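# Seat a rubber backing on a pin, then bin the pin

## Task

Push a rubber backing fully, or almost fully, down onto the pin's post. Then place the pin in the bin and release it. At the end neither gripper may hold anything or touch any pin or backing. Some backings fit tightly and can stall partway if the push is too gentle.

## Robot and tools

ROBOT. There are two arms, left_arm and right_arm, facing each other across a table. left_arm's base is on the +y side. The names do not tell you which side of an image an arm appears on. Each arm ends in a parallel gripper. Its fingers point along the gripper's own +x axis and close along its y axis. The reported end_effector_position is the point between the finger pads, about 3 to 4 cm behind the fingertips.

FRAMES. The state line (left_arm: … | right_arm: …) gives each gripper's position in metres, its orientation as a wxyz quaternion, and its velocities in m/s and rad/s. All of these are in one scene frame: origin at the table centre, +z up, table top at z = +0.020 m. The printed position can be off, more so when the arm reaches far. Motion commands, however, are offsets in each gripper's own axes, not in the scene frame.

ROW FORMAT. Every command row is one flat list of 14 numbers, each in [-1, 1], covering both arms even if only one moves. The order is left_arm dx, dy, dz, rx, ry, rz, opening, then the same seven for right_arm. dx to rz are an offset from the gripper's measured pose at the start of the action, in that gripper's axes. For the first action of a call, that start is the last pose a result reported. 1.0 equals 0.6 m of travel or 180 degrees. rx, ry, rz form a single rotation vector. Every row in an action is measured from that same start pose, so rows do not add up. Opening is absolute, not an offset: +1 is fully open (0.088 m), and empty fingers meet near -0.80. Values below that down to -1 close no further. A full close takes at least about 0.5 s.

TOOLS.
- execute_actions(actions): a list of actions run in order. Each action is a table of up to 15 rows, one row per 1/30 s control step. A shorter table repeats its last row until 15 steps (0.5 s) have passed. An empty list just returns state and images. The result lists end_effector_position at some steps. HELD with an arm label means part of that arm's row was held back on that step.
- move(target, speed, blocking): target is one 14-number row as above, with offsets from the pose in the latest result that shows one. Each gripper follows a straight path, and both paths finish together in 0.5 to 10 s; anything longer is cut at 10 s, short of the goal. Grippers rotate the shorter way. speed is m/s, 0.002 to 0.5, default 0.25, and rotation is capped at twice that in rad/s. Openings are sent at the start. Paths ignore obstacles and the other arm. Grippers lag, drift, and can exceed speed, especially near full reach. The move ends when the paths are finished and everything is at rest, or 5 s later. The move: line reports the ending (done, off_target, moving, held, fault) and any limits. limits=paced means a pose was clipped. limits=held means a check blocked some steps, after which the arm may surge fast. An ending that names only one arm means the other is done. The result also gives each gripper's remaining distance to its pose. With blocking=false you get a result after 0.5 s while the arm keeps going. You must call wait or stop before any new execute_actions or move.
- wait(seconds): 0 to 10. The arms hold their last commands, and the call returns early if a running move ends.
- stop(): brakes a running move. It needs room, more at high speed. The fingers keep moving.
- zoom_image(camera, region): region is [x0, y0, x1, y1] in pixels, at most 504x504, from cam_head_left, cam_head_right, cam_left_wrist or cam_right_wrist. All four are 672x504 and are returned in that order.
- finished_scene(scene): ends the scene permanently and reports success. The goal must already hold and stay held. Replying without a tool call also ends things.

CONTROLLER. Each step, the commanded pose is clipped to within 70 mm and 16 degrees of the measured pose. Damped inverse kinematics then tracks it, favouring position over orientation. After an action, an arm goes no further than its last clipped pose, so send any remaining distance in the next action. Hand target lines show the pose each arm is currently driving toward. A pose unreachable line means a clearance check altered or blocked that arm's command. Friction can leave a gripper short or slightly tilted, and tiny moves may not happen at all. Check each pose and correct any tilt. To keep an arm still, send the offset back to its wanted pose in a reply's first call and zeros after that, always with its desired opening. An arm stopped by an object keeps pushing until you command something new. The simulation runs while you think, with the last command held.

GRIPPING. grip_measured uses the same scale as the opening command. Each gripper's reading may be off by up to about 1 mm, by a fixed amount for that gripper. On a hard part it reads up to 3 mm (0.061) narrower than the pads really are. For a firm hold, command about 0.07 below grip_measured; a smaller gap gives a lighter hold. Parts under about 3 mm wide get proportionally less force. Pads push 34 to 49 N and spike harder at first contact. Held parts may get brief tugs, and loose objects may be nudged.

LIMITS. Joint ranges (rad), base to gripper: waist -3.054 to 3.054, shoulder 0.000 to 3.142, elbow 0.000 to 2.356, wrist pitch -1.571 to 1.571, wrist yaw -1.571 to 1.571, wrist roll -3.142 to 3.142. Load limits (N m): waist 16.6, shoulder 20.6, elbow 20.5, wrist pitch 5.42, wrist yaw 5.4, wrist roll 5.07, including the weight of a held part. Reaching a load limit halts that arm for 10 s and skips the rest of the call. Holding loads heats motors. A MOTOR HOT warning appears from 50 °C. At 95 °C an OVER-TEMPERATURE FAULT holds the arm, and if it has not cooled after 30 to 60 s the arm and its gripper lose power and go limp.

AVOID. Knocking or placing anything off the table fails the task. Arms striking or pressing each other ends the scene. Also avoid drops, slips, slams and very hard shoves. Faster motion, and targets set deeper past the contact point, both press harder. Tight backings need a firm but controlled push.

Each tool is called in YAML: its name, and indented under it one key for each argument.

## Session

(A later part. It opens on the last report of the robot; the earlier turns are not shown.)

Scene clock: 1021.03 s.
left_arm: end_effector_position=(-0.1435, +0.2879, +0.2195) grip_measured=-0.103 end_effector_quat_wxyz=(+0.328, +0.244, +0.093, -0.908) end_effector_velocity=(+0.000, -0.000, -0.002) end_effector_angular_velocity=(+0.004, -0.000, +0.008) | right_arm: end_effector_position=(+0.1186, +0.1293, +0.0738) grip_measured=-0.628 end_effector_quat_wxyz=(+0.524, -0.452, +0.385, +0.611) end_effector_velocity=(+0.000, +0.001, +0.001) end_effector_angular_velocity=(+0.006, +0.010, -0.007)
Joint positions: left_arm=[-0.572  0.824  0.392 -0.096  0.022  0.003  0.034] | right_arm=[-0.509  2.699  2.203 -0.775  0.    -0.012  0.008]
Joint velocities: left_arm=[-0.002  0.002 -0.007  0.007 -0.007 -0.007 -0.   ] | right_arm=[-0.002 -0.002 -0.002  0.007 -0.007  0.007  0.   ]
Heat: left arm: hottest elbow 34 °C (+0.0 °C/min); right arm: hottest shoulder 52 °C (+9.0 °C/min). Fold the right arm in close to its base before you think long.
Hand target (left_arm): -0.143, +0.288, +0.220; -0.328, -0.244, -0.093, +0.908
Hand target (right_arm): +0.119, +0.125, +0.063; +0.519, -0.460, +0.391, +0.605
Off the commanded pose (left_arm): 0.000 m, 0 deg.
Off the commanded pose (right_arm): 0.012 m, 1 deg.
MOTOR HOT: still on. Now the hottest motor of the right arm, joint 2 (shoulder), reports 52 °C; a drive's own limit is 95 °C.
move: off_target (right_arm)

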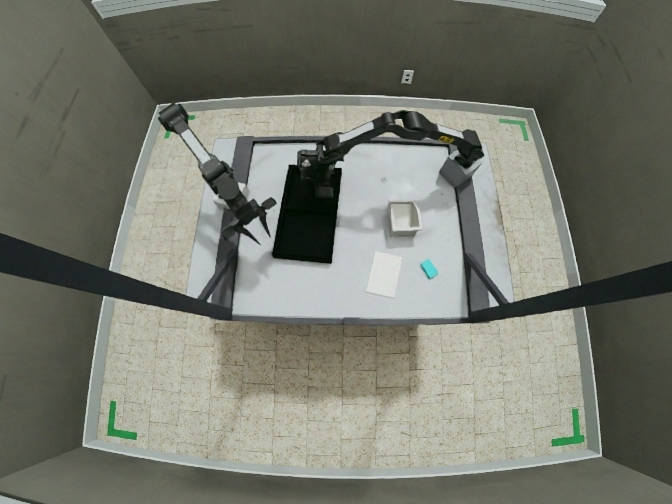

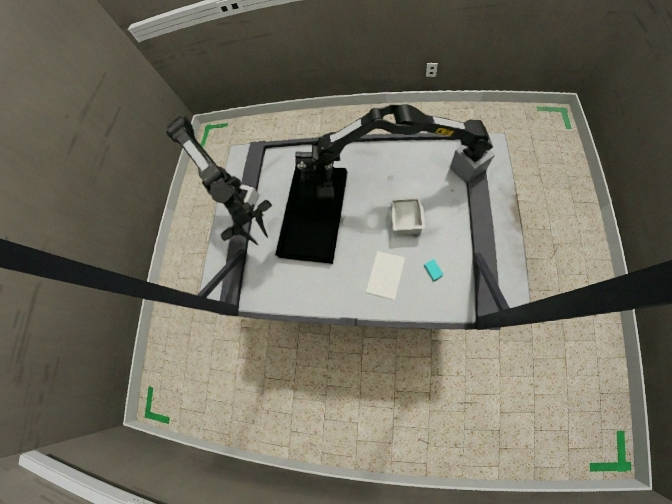

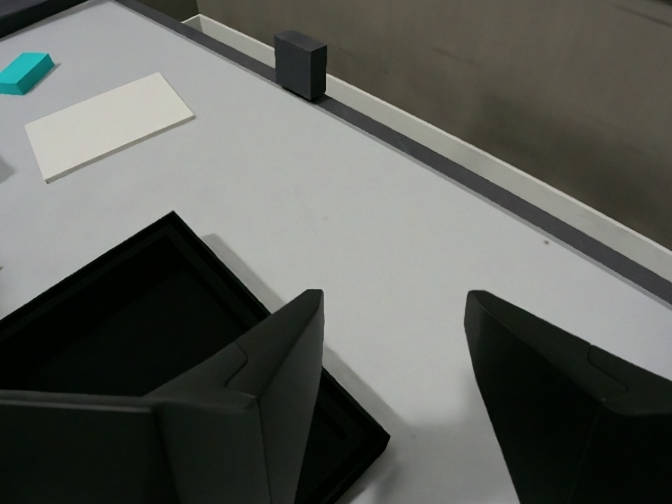

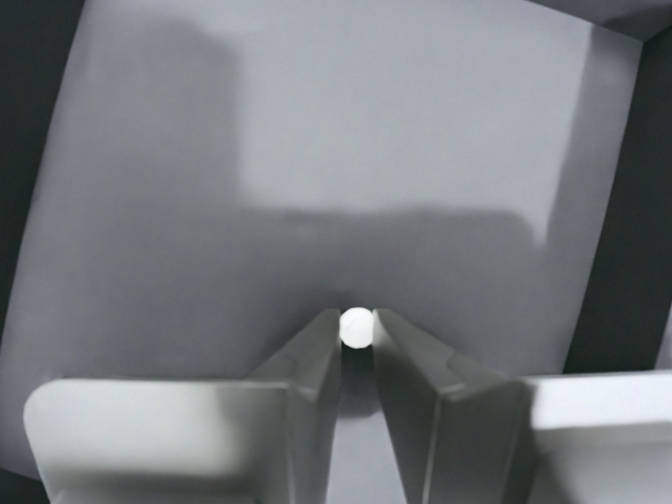

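execute_actions:
  actions:
    - [[0,0,0,0,0,0,-0.1, 0,0,0,0,0,0,-0.63],[0,0,0,0,0,0,-0.1, 0,0,0,0,0,0,-0.64],[0,0,0,0,0,0,-0.1, 0,0,0,0,0,0,-0.65],[0,0,0,0,0,0,-0.1, 0,0,0,0,0,0,-0.66],[0,0,0,0,0,0,-0.1, 0,0,0,0,0,0,-0.67],[0,0,0,0,0,0,-0.1, 0,0,0,0,0,0,-0.68],[0,0,0,0,0,0,-0.1, 0,0,0,0,0,0,-0.69],[0,0,0,0,0,0,-0.1, 0,0,0,0,0,0,-0.70],[0,0,0,0,0,0,-0.1, 0,0,0,0,0,0,-0.71],[0,0,0,0,0,0,-0.1, 0,0,0,0,0,0,-0.72],[0,0,0,0,0,0,-0.1, 0,0,0,0,0,0,-0.73],[0,0,0,0,0,0,-0.1, 0,0,0,0,0,0,-0.74],[0,0,0,0,0,0,-0.1, 0,0,0,0,0,0,-0.75]]
    - [[0,0,0,0,0,0,-0.1, 0,0,0,0,0,0,-0.76]]

zoom_image:
  camera: "cam_right_wrist"
  region: [260, 240, 460, 390]

Scene clock: 1033.90 s.
left_arm: end_effector_position=(-0.1435, +0.2879, +0.2195) grip_measured=-0.103 end_effector_quat_wxyz=(+0.328, +0.244, +0.093, -0.908) end_effector_velocity=(+0.001, +0.000, +0.000) end_effector_angular_velocity=(-0.012, -0.001, +0.000) | right_arm: end_effector_position=(+0.1188, +0.1293, +0.0738) grip_measured=-0.749 end_effector_quat_wxyz=(+0.524, -0.452, +0.385, +0.611) end_effector_velocity=(+0.001, -0.005, +0.000) end_effector_angular_velocity=(-0.022, +0.002, +0.007)
Joint positions: left_arm=[-0.572  0.824  0.392 -0.096  0.022  0.003  0.034] | right_arm=[-0.51   2.699  2.203 -0.775  0.    -0.012  0.002]
Joint velocities: left_arm=[-0.002 -0.007 -0.007  0.007 -0.007  0.007 -0.   ] | right_arm=[-0.002 -0.007 -0.007 -0.022 -0.007 -0.007  0.   ]
Heat: left arm: hottest elbow 34 °C (+0.0 °C/min); right arm: hottest shoulder 52 °C (+7.1 °C/min). Fold the right arm in close to its base before you think long.
Hand target (left_arm): -0.143, +0.288, +0.220; -0.328, -0.244, -0.093, +0.908
Hand target (right_arm): +0.119, +0.129, +0.074; +0.524, -0.452, +0.385, +0.611
Off the commanded pose (left_arm): 0.000 m, 0 deg.
Off the commanded pose (right_arm): 0.000 m, 0 deg.
MOTOR HOT: still on. Now the hottest motor of the right arm, joint 2 (shoulder), reports 52 °C; a drive's own limit is 95 °C.
Step readings (end_effector_position; steps 1 to 15: 1st action; 16 to 30: 2nd action):
0: left_arm (-0.1435, +0.2879, +0.2195) | right_arm (+0.1186, +0.1293, +0.0738)
1: left_arm (-0.1435, +0.2879, +0.2195) | right_arm (+0.1186, +0.1293, +0.0738)
2: left_arm (-0.1435, +0.2879, +0.2195) | right_arm (+0.1186, +0.1293, +0.0738)
4: left_arm (-0.1435, +0.2879, +0.2195) | right_arm (+0.1186, +0.1293, +0.0738)
8: left_arm (-0.1435, +0.2879, +0.2195) | right_arm (+0.1186, +0.1293, +0.0738)
15: left_arm (-0.1435, +0.2879, +0.2195) | right_arm (+0.1188, +0.1293, +0.0738)
16: left_arm (-0.1435, +0.2879, +0.2195) | right_arm (+0.1188, +0.1293, +0.0738)
17: left_arm (-0.1435, +0.2879, +0.2195) | right_arm (+0.1188, +0.1293, +0.0738)
19: left_arm (-0.1435, +0.2879, +0.2195) | right_arm (+0.1188, +0.1293, +0.0738)
23: left_arm (-0.1435, +0.2879, +0.2195) | right_arm (+0.1188, +0.1293, +0.0738)
30: end_effector_position above

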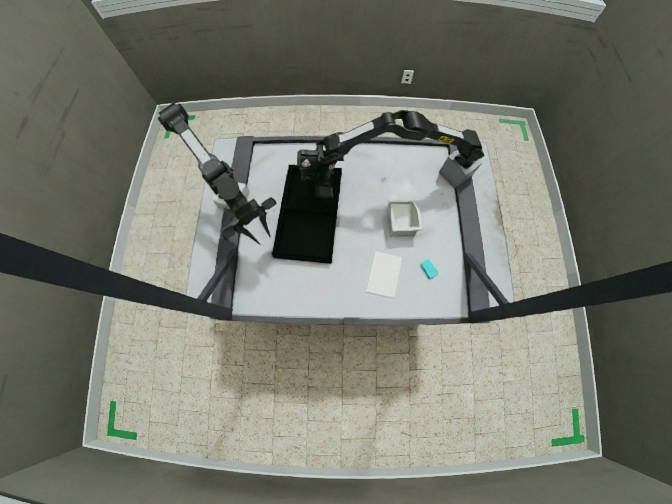

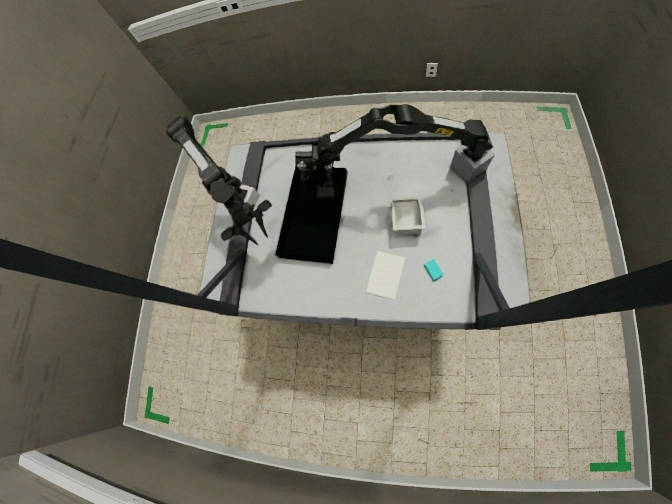

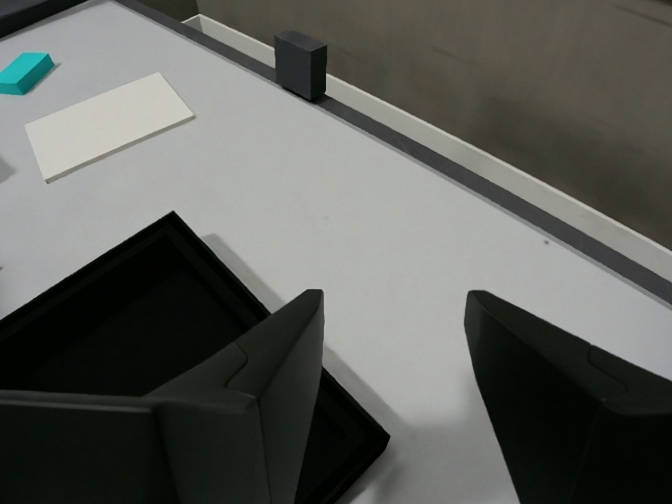

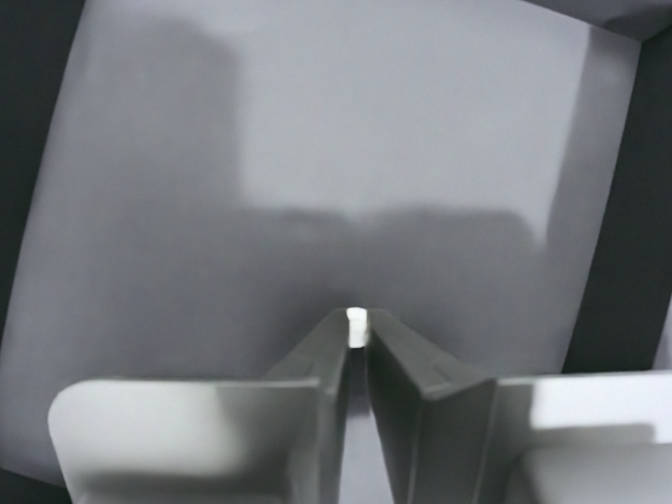

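Region (260, 240, 460, 390) of cam_right_wrist's 672x504 image, scaled by 2.520, with more detail than that image has; it fills the top 378 rows of this view, and the rest is white.

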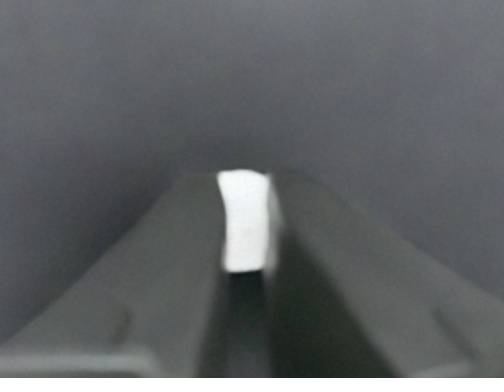

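move:
  target: [0,0,0,0,0,0,-0.1, -0.0895,0,-0.0073,0,0,0,-0.76]
  speed: 0.1

Scene clock: 1043.43 s.
left_arm: end_effector_position=(-0.1435, +0.2879, +0.2195) grip_measured=-0.103 end_effector_quat_wxyz=(+0.328, +0.244, +0.093, -0.908) end_effector_velocity=(+0.001, -0.001, +0.001) end_effector_angular_velocity=(+0.011, +0.018, +0.030) | right_arm: end_effector_position=(+0.1215, +0.1110, +0.1220) grip_measured=-0.749 end_effector_quat_wxyz=(+0.525, -0.451, +0.384, +0.611) end_effector_velocity=(+0.001, -0.002, -0.003) end_effector_angular_velocity=(-0.013, +0.003, +0.007)
Joint positions: left_arm=[-0.572  0.824  0.392 -0.096  0.022  0.003  0.034] | right_arm=[-0.51   2.535  2.082 -0.814  0.    -0.012  0.002]
Joint velocities: left_arm=[-0.007 -0.002 -0.002  0.007 -0.022 -0.037  0.   ] | right_arm=[-0.002  0.002 -0.002 -0.007 -0.007 -0.007 -0.   ]
Heat: left arm: hottest elbow 34 °C (+0.0 °C/min); right arm: hottest shoulder 55 °C (+8.3 °C/min). Fold the right arm in close to its base before you think long.
Hand target (left_arm): -0.143, +0.288, +0.220; -0.328, -0.244, -0.093, +0.908
Hand target (right_arm): +0.122, +0.109, +0.124; +0.524, -0.452, +0.385, +0.611
Off the commanded pose (left_arm): 0.000 m, 0 deg.
Off the commanded pose (right_arm): 0.002 m, 0 deg.
MOTOR HOT: still on. Now the hottest motor of the right arm, joint 2 (shoulder), reports 55 °C; a drive's own limit is 95 °C.
move: done

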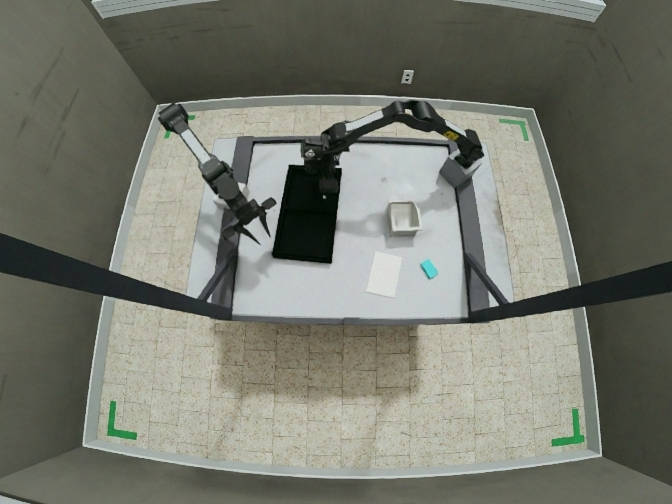

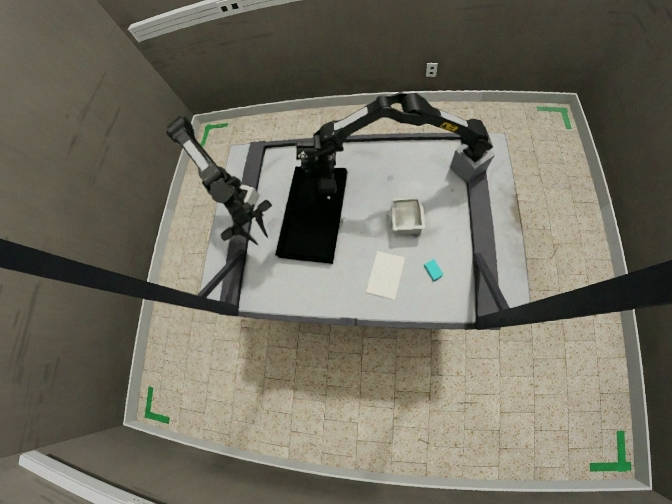

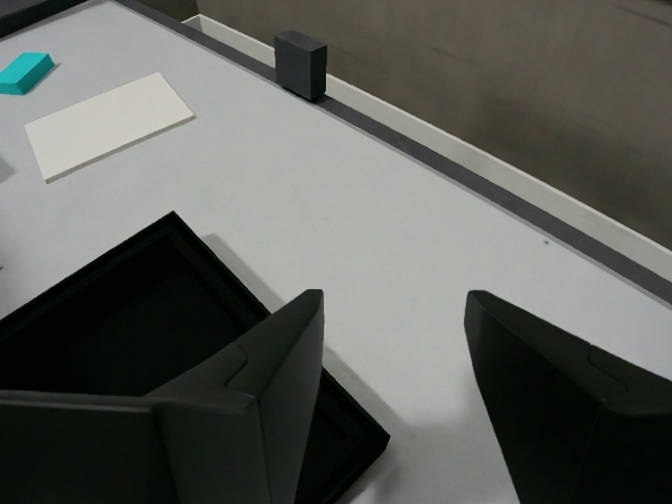

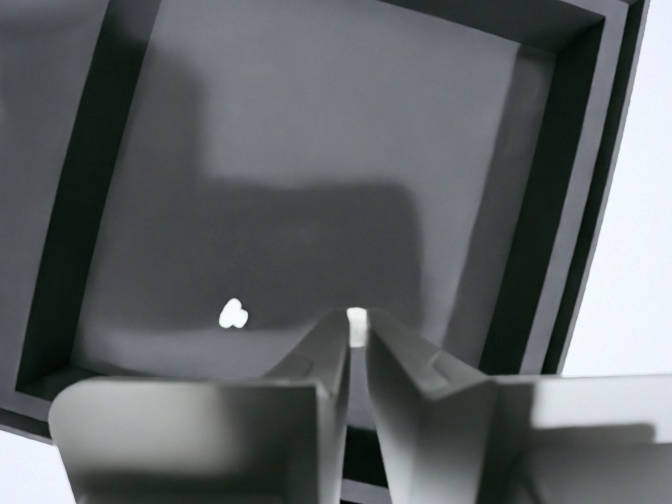

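move:
  target: [0,0,0,0,0,0,-0.1, -0.1143,0.008,-0.4595,0,0.001,0,-0.76]
  speed: 0.2

Scene clock: 1061.20 s.
left_arm: end_effector_position=(-0.1435, +0.2879, +0.2195) grip_measured=-0.103 end_effector_quat_wxyz=(+0.328, +0.244, +0.093, -0.908) end_effector_velocity=(-0.000, -0.001, -0.000) end_effector_angular_velocity=(-0.009, -0.005, +0.000) | right_arm: end_effector_position=(+0.1609, -0.1681, +0.1023) grip_measured=-0.749 end_effector_quat_wxyz=(+0.524, -0.452, +0.385, +0.611) end_effector_velocity=(+0.001, -0.008, -0.001) end_effector_angular_velocity=(-0.022, +0.002, +0.007)
Joint positions: left_arm=[-0.572  0.824  0.392 -0.096  0.022  0.003  0.034] | right_arm=[-0.507  1.617  0.546 -0.2    0.    -0.01   0.002]
Joint velocities: left_arm=[-0.002  0.002 -0.002  0.007 -0.007  0.007 -0.   ] | right_arm=[-0.002 -0.012 -0.012 -0.022 -0.007 -0.007 -0.   ]
Heat: left arm: hottest elbow 34 °C (+0.0 °C/min); right arm: hottest shoulder 59 °C (+9.1 °C/min). Fold the right arm in close to its base before you think long.
Hand target (left_arm): -0.143, +0.288, +0.220; -0.328, -0.244, -0.093, +0.908
Hand target (right_arm): +0.161, -0.170, +0.102; +0.524, -0.452, +0.385, +0.611
Off the commanded pose (left_arm): 0.000 m, 0 deg.
Off the commanded pose (right_arm): 0.003 m, 0 deg.
MOTOR HOT: still on. Now the hottest motor of the right arm, joint 2 (shoulder), reports 59 °C; a drive's own limit is 95 °C.
move: done

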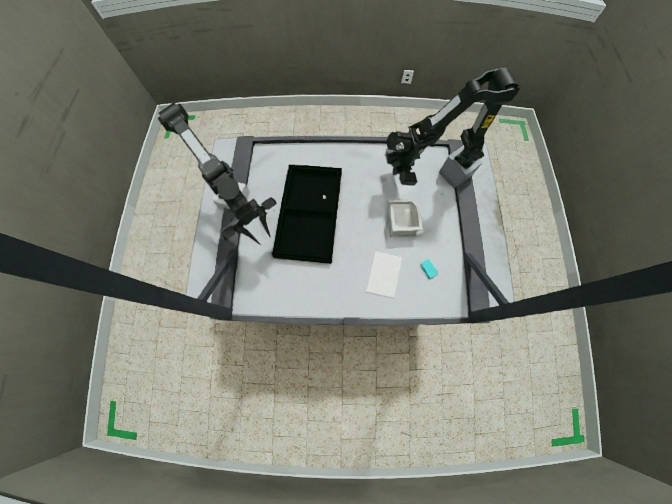

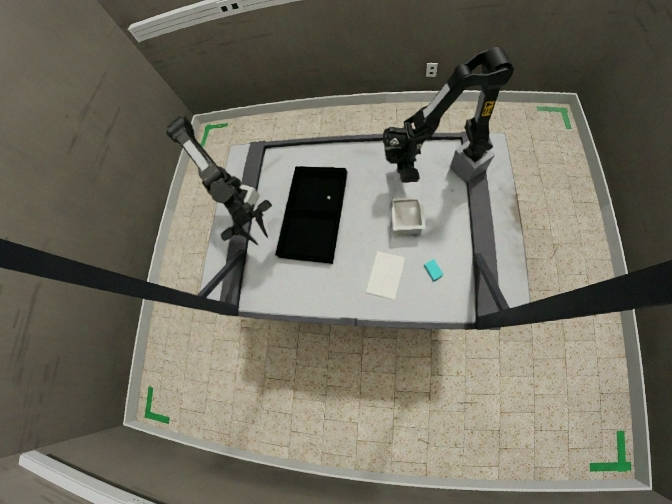

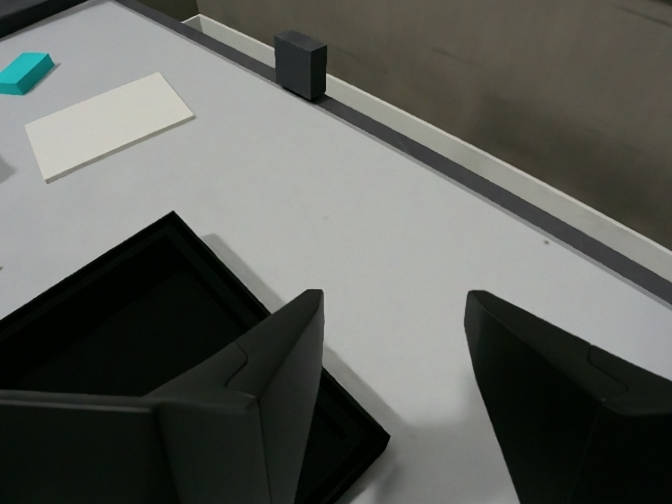

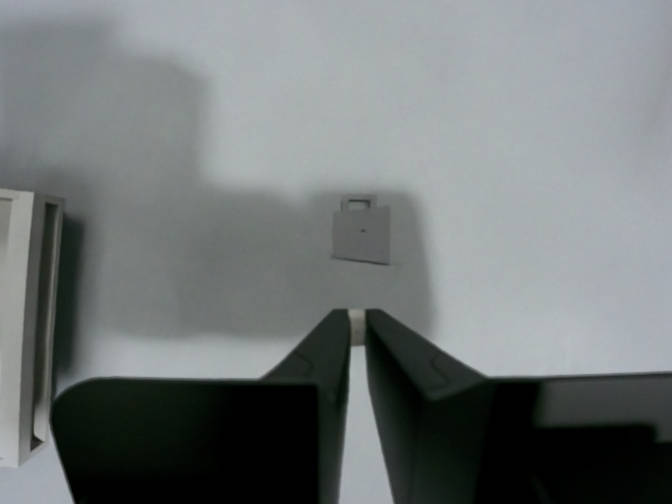

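zoom_image:
  camera: "cam_right_wrist"
  region: [290, 180, 430, 360]

Region (290, 180, 430, 360) of cam_right_wrist's 672x504 image, scaled by 2.800, with more detail than that image has.

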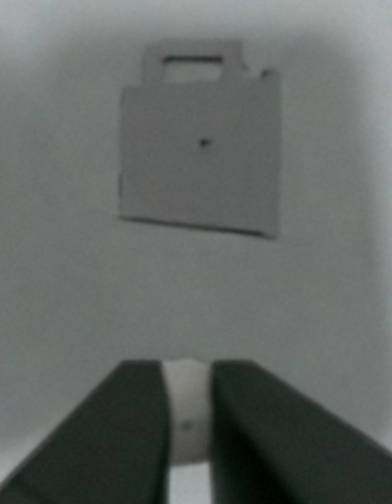

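move:
  target: [0,0,0,0,0,0,-0.1, 0.048,-0.009,0.0084,0,0,0,-0.76]
  speed: 0.06

zoom_image:
  camera: "cam_right_wrist"
  region: [290, 180, 430, 360]

Scene clock: 1092.77 s.
left_arm: end_effector_position=(-0.1435, +0.2879, +0.2195) grip_measured=-0.103 end_effector_quat_wxyz=(+0.328, +0.244, +0.093, -0.908) end_effector_velocity=(+0.001, -0.003, +0.003) end_effector_angular_velocity=(-0.002, +0.014, +0.028) | right_arm: end_effector_position=(+0.1643, -0.1556, +0.0776) grip_measured=-0.749 end_effector_quat_wxyz=(+0.525, -0.452, +0.384, +0.610) end_effector_velocity=(+0.002, -0.001, -0.001) end_effector_angular_velocity=(-0.006, -0.010, +0.002)
Joint positions: left_arm=[-0.572  0.824  0.392 -0.096  0.022  0.003  0.034] | right_arm=[-0.527  1.759  0.559 -0.071 -0.004 -0.029  0.002]
Joint velocities: left_arm=[-0.002 -0.002  0.002  0.007 -0.022 -0.022  0.   ] | right_arm=[-0.002  0.002  0.002 -0.007  0.007 -0.007 -0.   ]
Heat: left arm: hottest elbow 34 °C (+0.0 °C/min); right arm: hottest shoulder 46 °C (-6.1 °C/min).
Hand target (left_arm): -0.143, +0.288, +0.220; -0.328, -0.244, -0.093, +0.908
Hand target (right_arm): +0.164, -0.154, +0.077; +0.524, -0.452, +0.385, +0.611
Off the commanded pose (left_arm): 0.000 m, 0 deg.
Off the commanded pose (right_arm): 0.002 m, 0 deg.
MOTOR HOT: cleared. Now the hottest motor of the right arm, joint 2 (shoulder), reports 46 °C.
move: done

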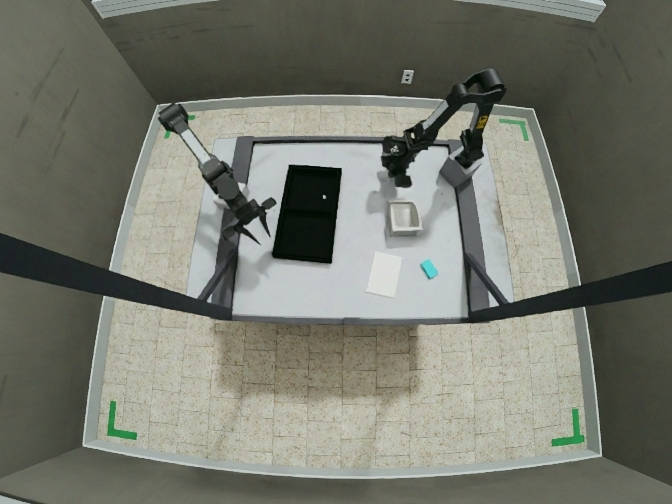

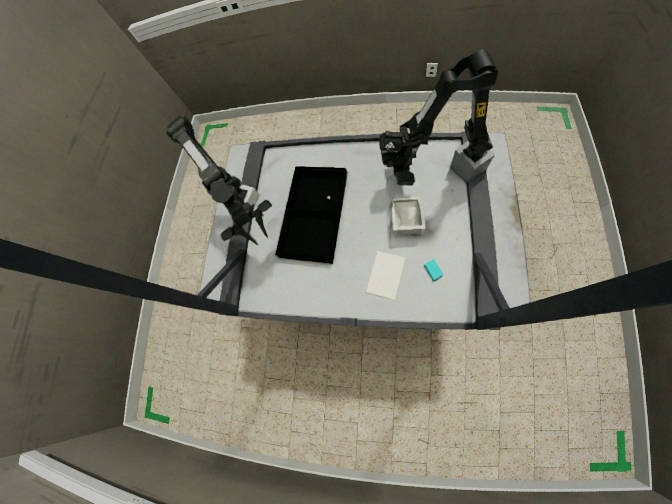

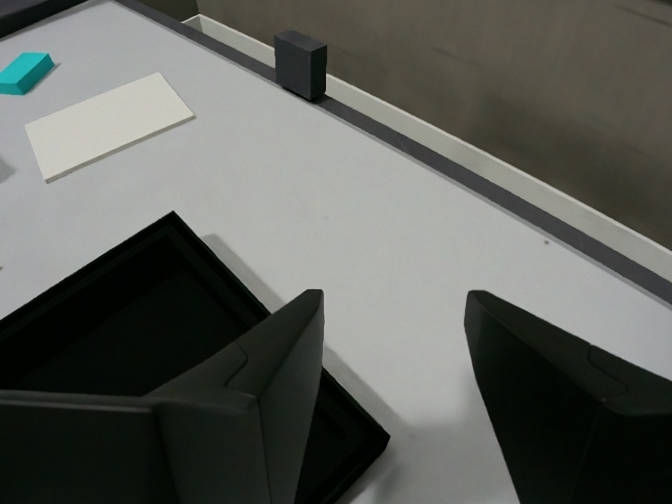

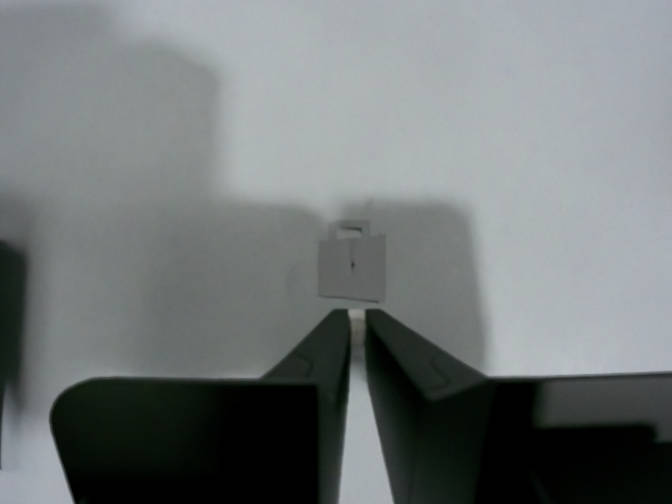

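Region (290, 180, 430, 360) of cam_right_wrist's 672x504 image, scaled by 2.800, with more detail than that image has.

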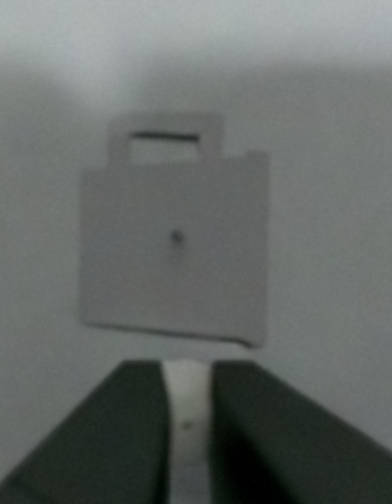

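move:
  target: [0.1388,0.3433,-0.0303,-0.0763,-0.0455,0.1616,-0.1, 0.0204,0,0.0068,0,0,0,-0.76]
  speed: 0.2

zoom_image:
  camera: "cam_right_wrist"
  region: [290, 200, 430, 360]

Scene clock: 1202.83 s.
left_arm: end_effector_position=(-0.0603, +0.0946, +0.1556) grip_measured=-0.103 end_effector_quat_wxyz=(+0.574, +0.162, +0.109, -0.795) end_effector_velocity=(-0.000, -0.001, -0.002) end_effector_angular_velocity=(+0.003, +0.003, +0.007) | right_arm: end_effector_position=(+0.1635, -0.1495, +0.0685) grip_measured=-0.749 end_effector_quat_wxyz=(+0.525, -0.452, +0.384, +0.610) end_effector_velocity=(+0.002, -0.002, -0.000) end_effector_angular_velocity=(-0.006, -0.010, +0.002)
Joint positions: left_arm=[-0.056  1.677  0.475  0.808 -0.02   0.006  0.034] | right_arm=[-0.527  1.816  0.574 -0.028 -0.004 -0.029  0.002]
Joint velocities: left_arm=[-0.002  0.012  0.002  0.007 -0.007 -0.007 -0.   ] | right_arm=[-0.002 -0.002 -0.002 -0.007  0.007 -0.007 -0.   ]
Heat: left arm: hottest wrist pitch 35 °C (+0.0 °C/min); right arm: hottest shoulder 33 °C (-4.1 °C/min).
Hand target (left_arm): -0.060, +0.090, +0.158; -0.578, -0.158, -0.109, +0.793
Hand target (right_arm): +0.163, -0.148, +0.067; +0.525, -0.452, +0.384, +0.610
Off the commanded pose (left_arm): 0.007 m, 1 deg.
Off the commanded pose (right_arm): 0.002 m, 0 deg.
move: done

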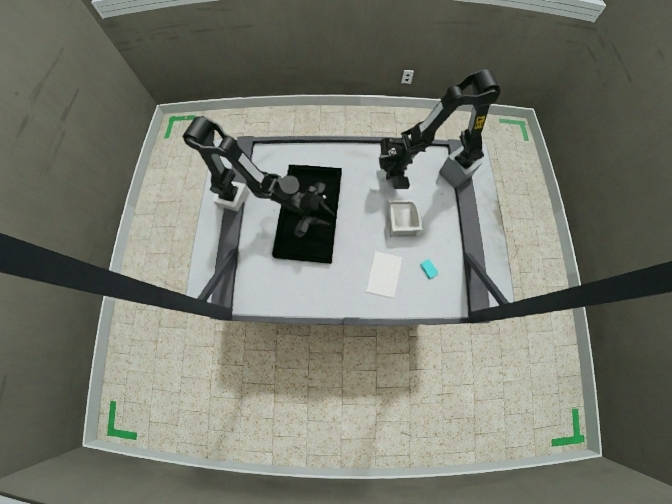

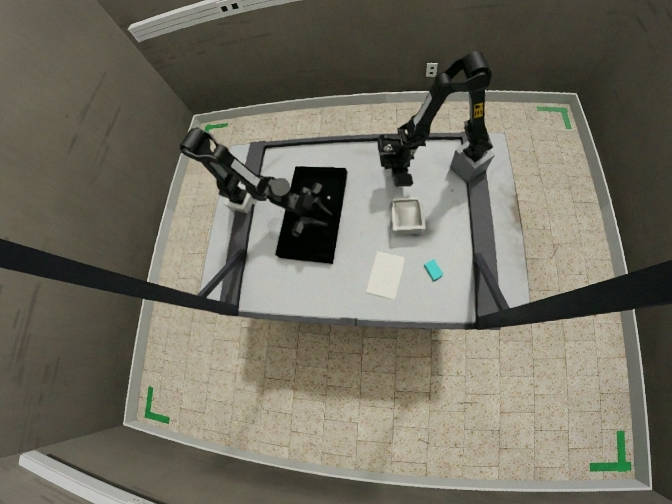

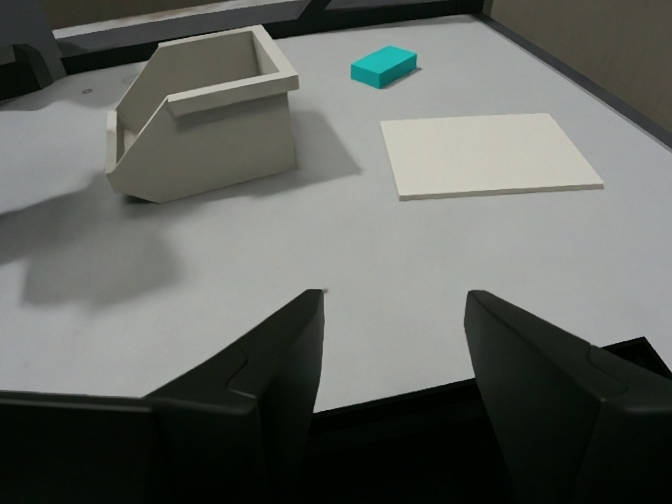

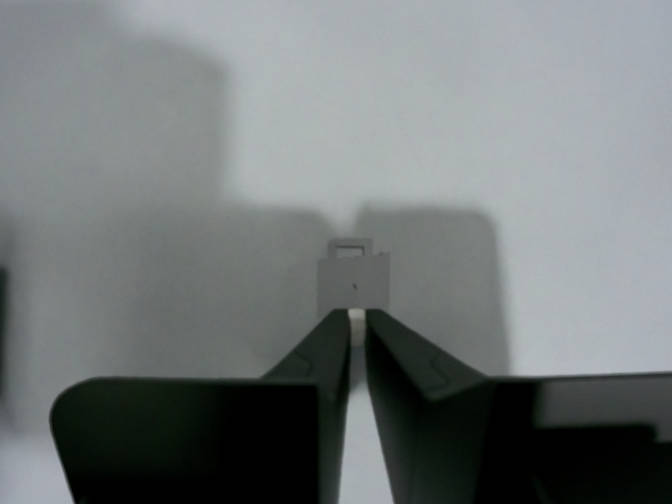

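Region (290, 200, 430, 360) of cam_right_wrist's 672x504 image, scaled by 3.150, with more detail than that image has; it fills the left 441 columns of this view, and the rest is white.

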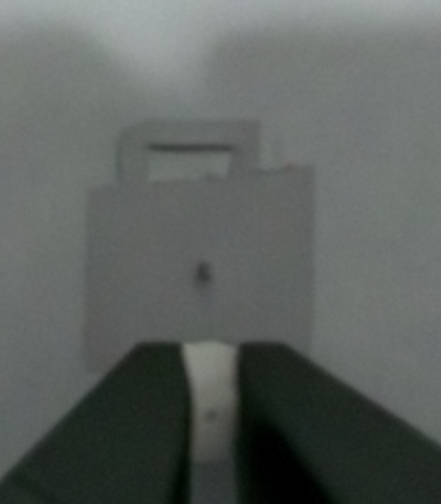

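move:
  target: [0.152,0.2585,-0.0678,-0.108,-0.036,0.3067,-0.1, 0,0,0,0,0,0,-0.76]
  speed: 0.25

Scene clock: 1248.87 s.
left_arm: end_effector_position=(+0.0624, -0.0184, +0.0913) grip_measured=-0.103 end_effector_quat_wxyz=(+0.898, +0.054, +0.114, -0.422) end_effector_velocity=(-0.002, +0.000, -0.004) end_effector_angular_velocity=(+0.008, +0.014, -0.004) | right_arm: end_effector_position=(+0.1635, -0.1495, +0.0685) grip_measured=-0.749 end_effector_quat_wxyz=(+0.525, -0.452, +0.384, +0.610) end_effector_velocity=(-0.000, -0.001, -0.001) end_effector_angular_velocity=(-0.008, +0.004, +0.007)
Joint positions: left_arm=[ 0.026  2.323  1.024  0.88  -0.906 -0.336  0.034] | right_arm=[-0.527  1.816  0.574 -0.028 -0.004 -0.029  0.002]
Joint velocities: left_arm=[-0.002  0.002  0.002 -0.022  0.007 -0.022 -0.   ] | right_arm=[-0.002  0.002  0.002 -0.007 -0.007 -0.007 -0.   ]
Heat: left arm: hottest wrist pitch 37 °C (+2.0 °C/min); right arm: hottest shoulder 33 °C (-1.0 °C/min).
Hand target (left_arm): +0.065, -0.018, +0.083; +0.899, +0.058, +0.119, -0.418
Hand target (right_arm): +0.164, -0.150, +0.068; +0.525, -0.452, +0.384, +0.610
Off the commanded pose (left_arm): 0.007 m, 1 deg.
Off the commanded pose (right_arm): 0.000 m, 0 deg.
move: done

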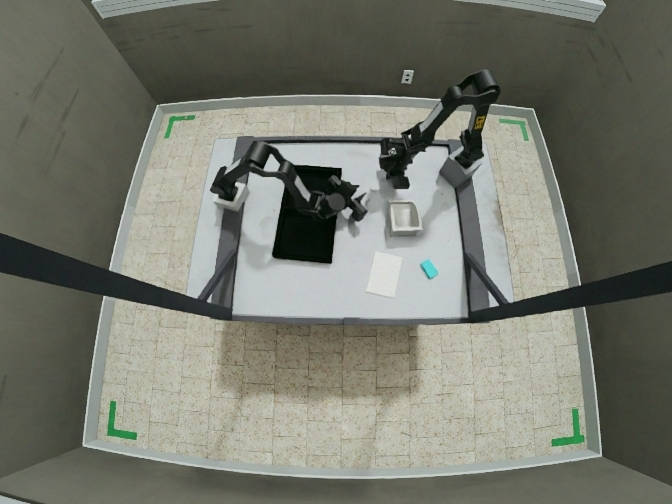

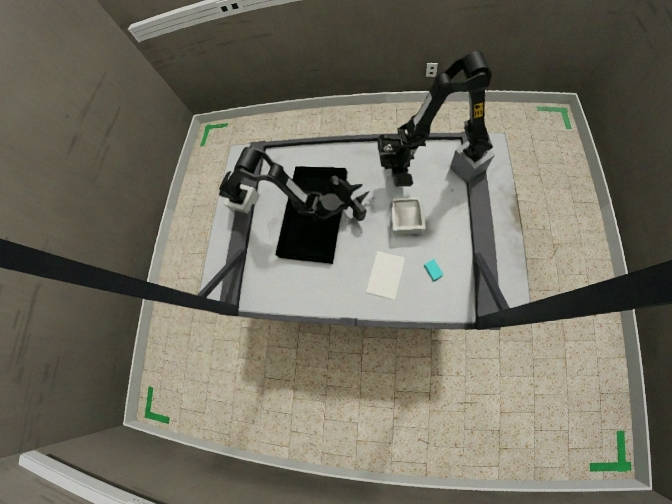

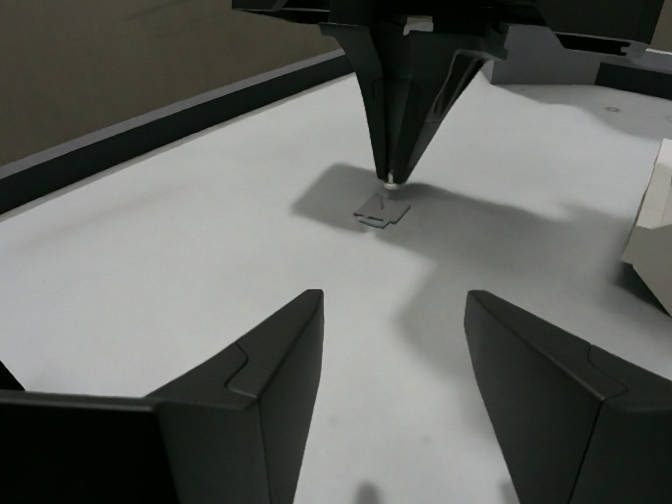

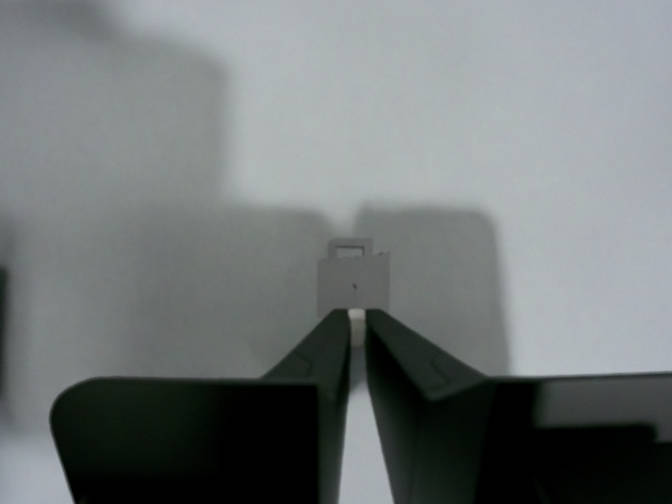

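zoom_image:
  camera: "cam_left_wrist"
  region: [345, 160, 425, 235]

Region (345, 160, 425, 235) of cam_left_wrist's 672x504 image, scaled by 6.300, with more detail than that image has; it fills the top 472 rows of this view, and the rest is white.

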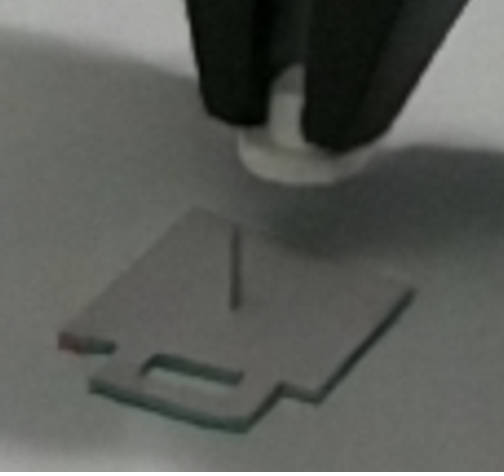

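move:
  target: [0,0,0,0,0,0,-0.1, 0.002,0,0.0177,0,0,0,-0.76]
  speed: 0.02

zoom_image:
  camera: "cam_left_wrist"
  region: [345, 160, 425, 235]

zoom_image:
  camera: "cam_right_wrist"
  region: [290, 200, 430, 360]

Scene clock: 1282.83 s.
left_arm: end_effector_position=(+0.0626, -0.0186, +0.0915) grip_measured=-0.103 end_effector_quat_wxyz=(+0.898, +0.053, +0.114, -0.421) end_effector_velocity=(+0.001, +0.004, -0.004) end_effector_angular_velocity=(+0.030, -0.015, +0.002) | right_arm: end_effector_position=(+0.1622, -0.1390, +0.0724) grip_measured=-0.749 end_effector_quat_wxyz=(+0.526, -0.450, +0.382, +0.612) end_effector_velocity=(-0.001, -0.003, -0.002) end_effector_angular_velocity=(-0.014, +0.013, +0.020)
Joint positions: left_arm=[ 0.026  2.323  1.025  0.88  -0.907 -0.336  0.034] | right_arm=[-0.527  1.827  0.614 -0.049 -0.004 -0.029  0.002]
Joint velocities: left_arm=[-0.002 -0.002 -0.007 -0.022 -0.007  0.007 -0.   ] | right_arm=[-0.007  0.002 -0.002 -0.007 -0.022 -0.022  0.   ]
Heat: left arm: hottest wrist pitch 34 °C (-2.0 °C/min); right arm: hottest shoulder 34 °C (+1.0 °C/min).
Hand target (left_arm): +0.063, -0.018, +0.091; +0.898, +0.054, +0.114, -0.422
Hand target (right_arm): +0.162, -0.139, +0.071; +0.525, -0.452, +0.384, +0.611
Off the commanded pose (left_arm): 0.000 m, 0 deg.
Off the commanded pose (right_arm): 0.002 m, 0 deg.
move: done

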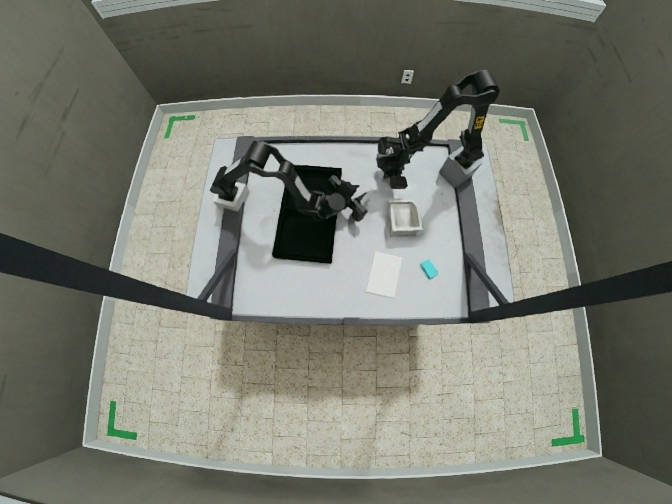

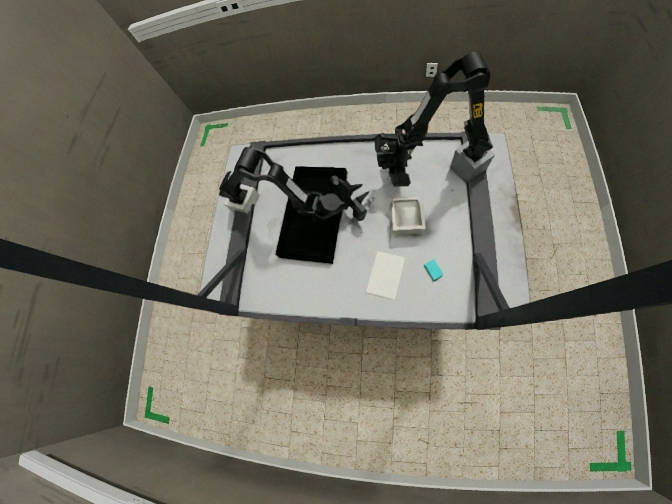

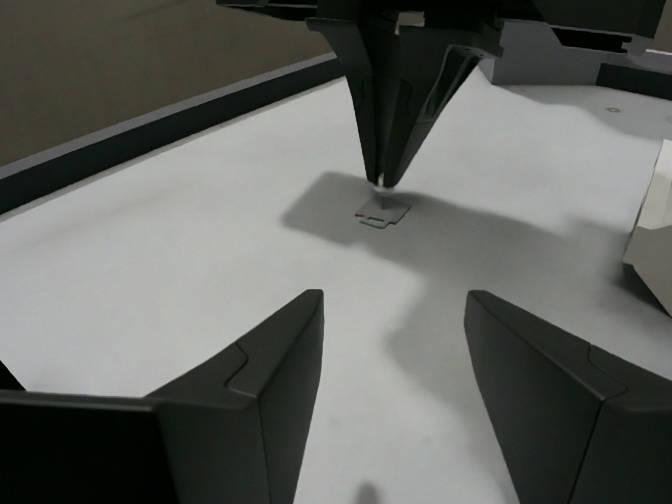

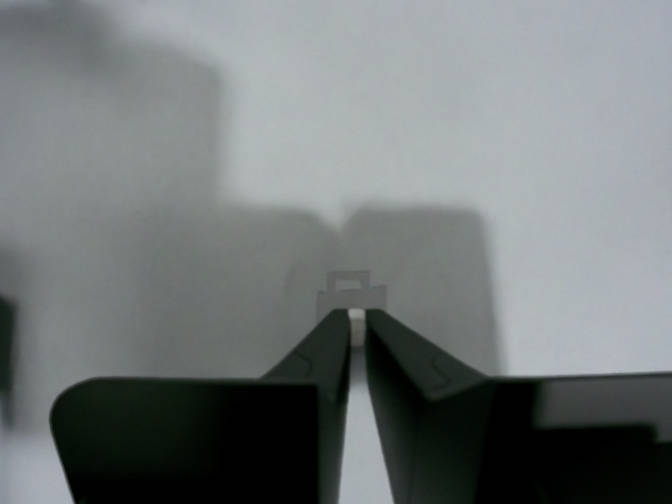

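Region (345, 160, 425, 235) of cam_left_wrist's 672x504 image, scaled by 6.300, with more detail than that image has; it fills the top 472 rows of this view, and the rest is white.

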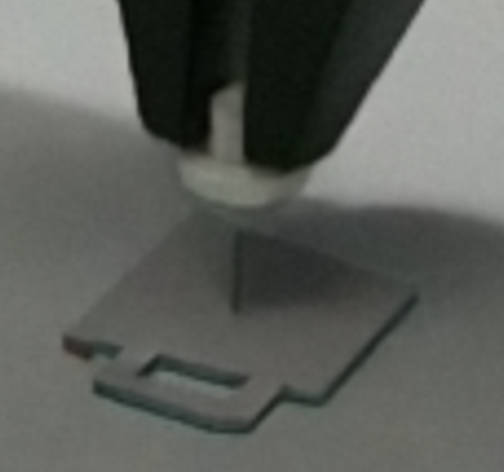

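Region (290, 200, 430, 360) of cam_right_wrist's 672x504 image, scaled by 3.150, with more detail than that image has; it fills the left 441 columns of this view, and the rest is white.

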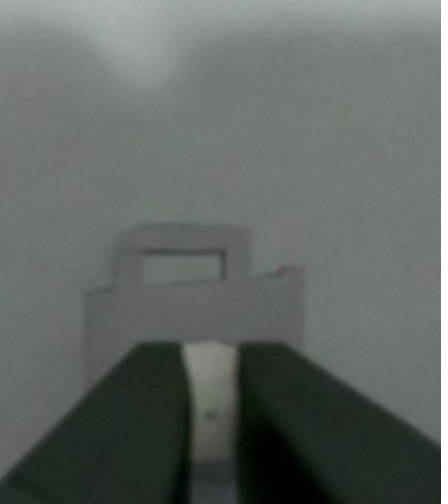

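zoom_image:
  camera: "cam_left_wrist"
  region: [363, 172, 403, 212]

Region (363, 172, 403, 212) of cam_left_wrist's 672x504 image, scaled by 12.600, with more detail than that image has.

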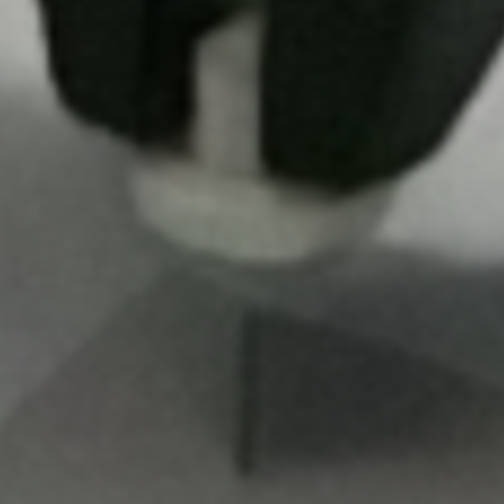

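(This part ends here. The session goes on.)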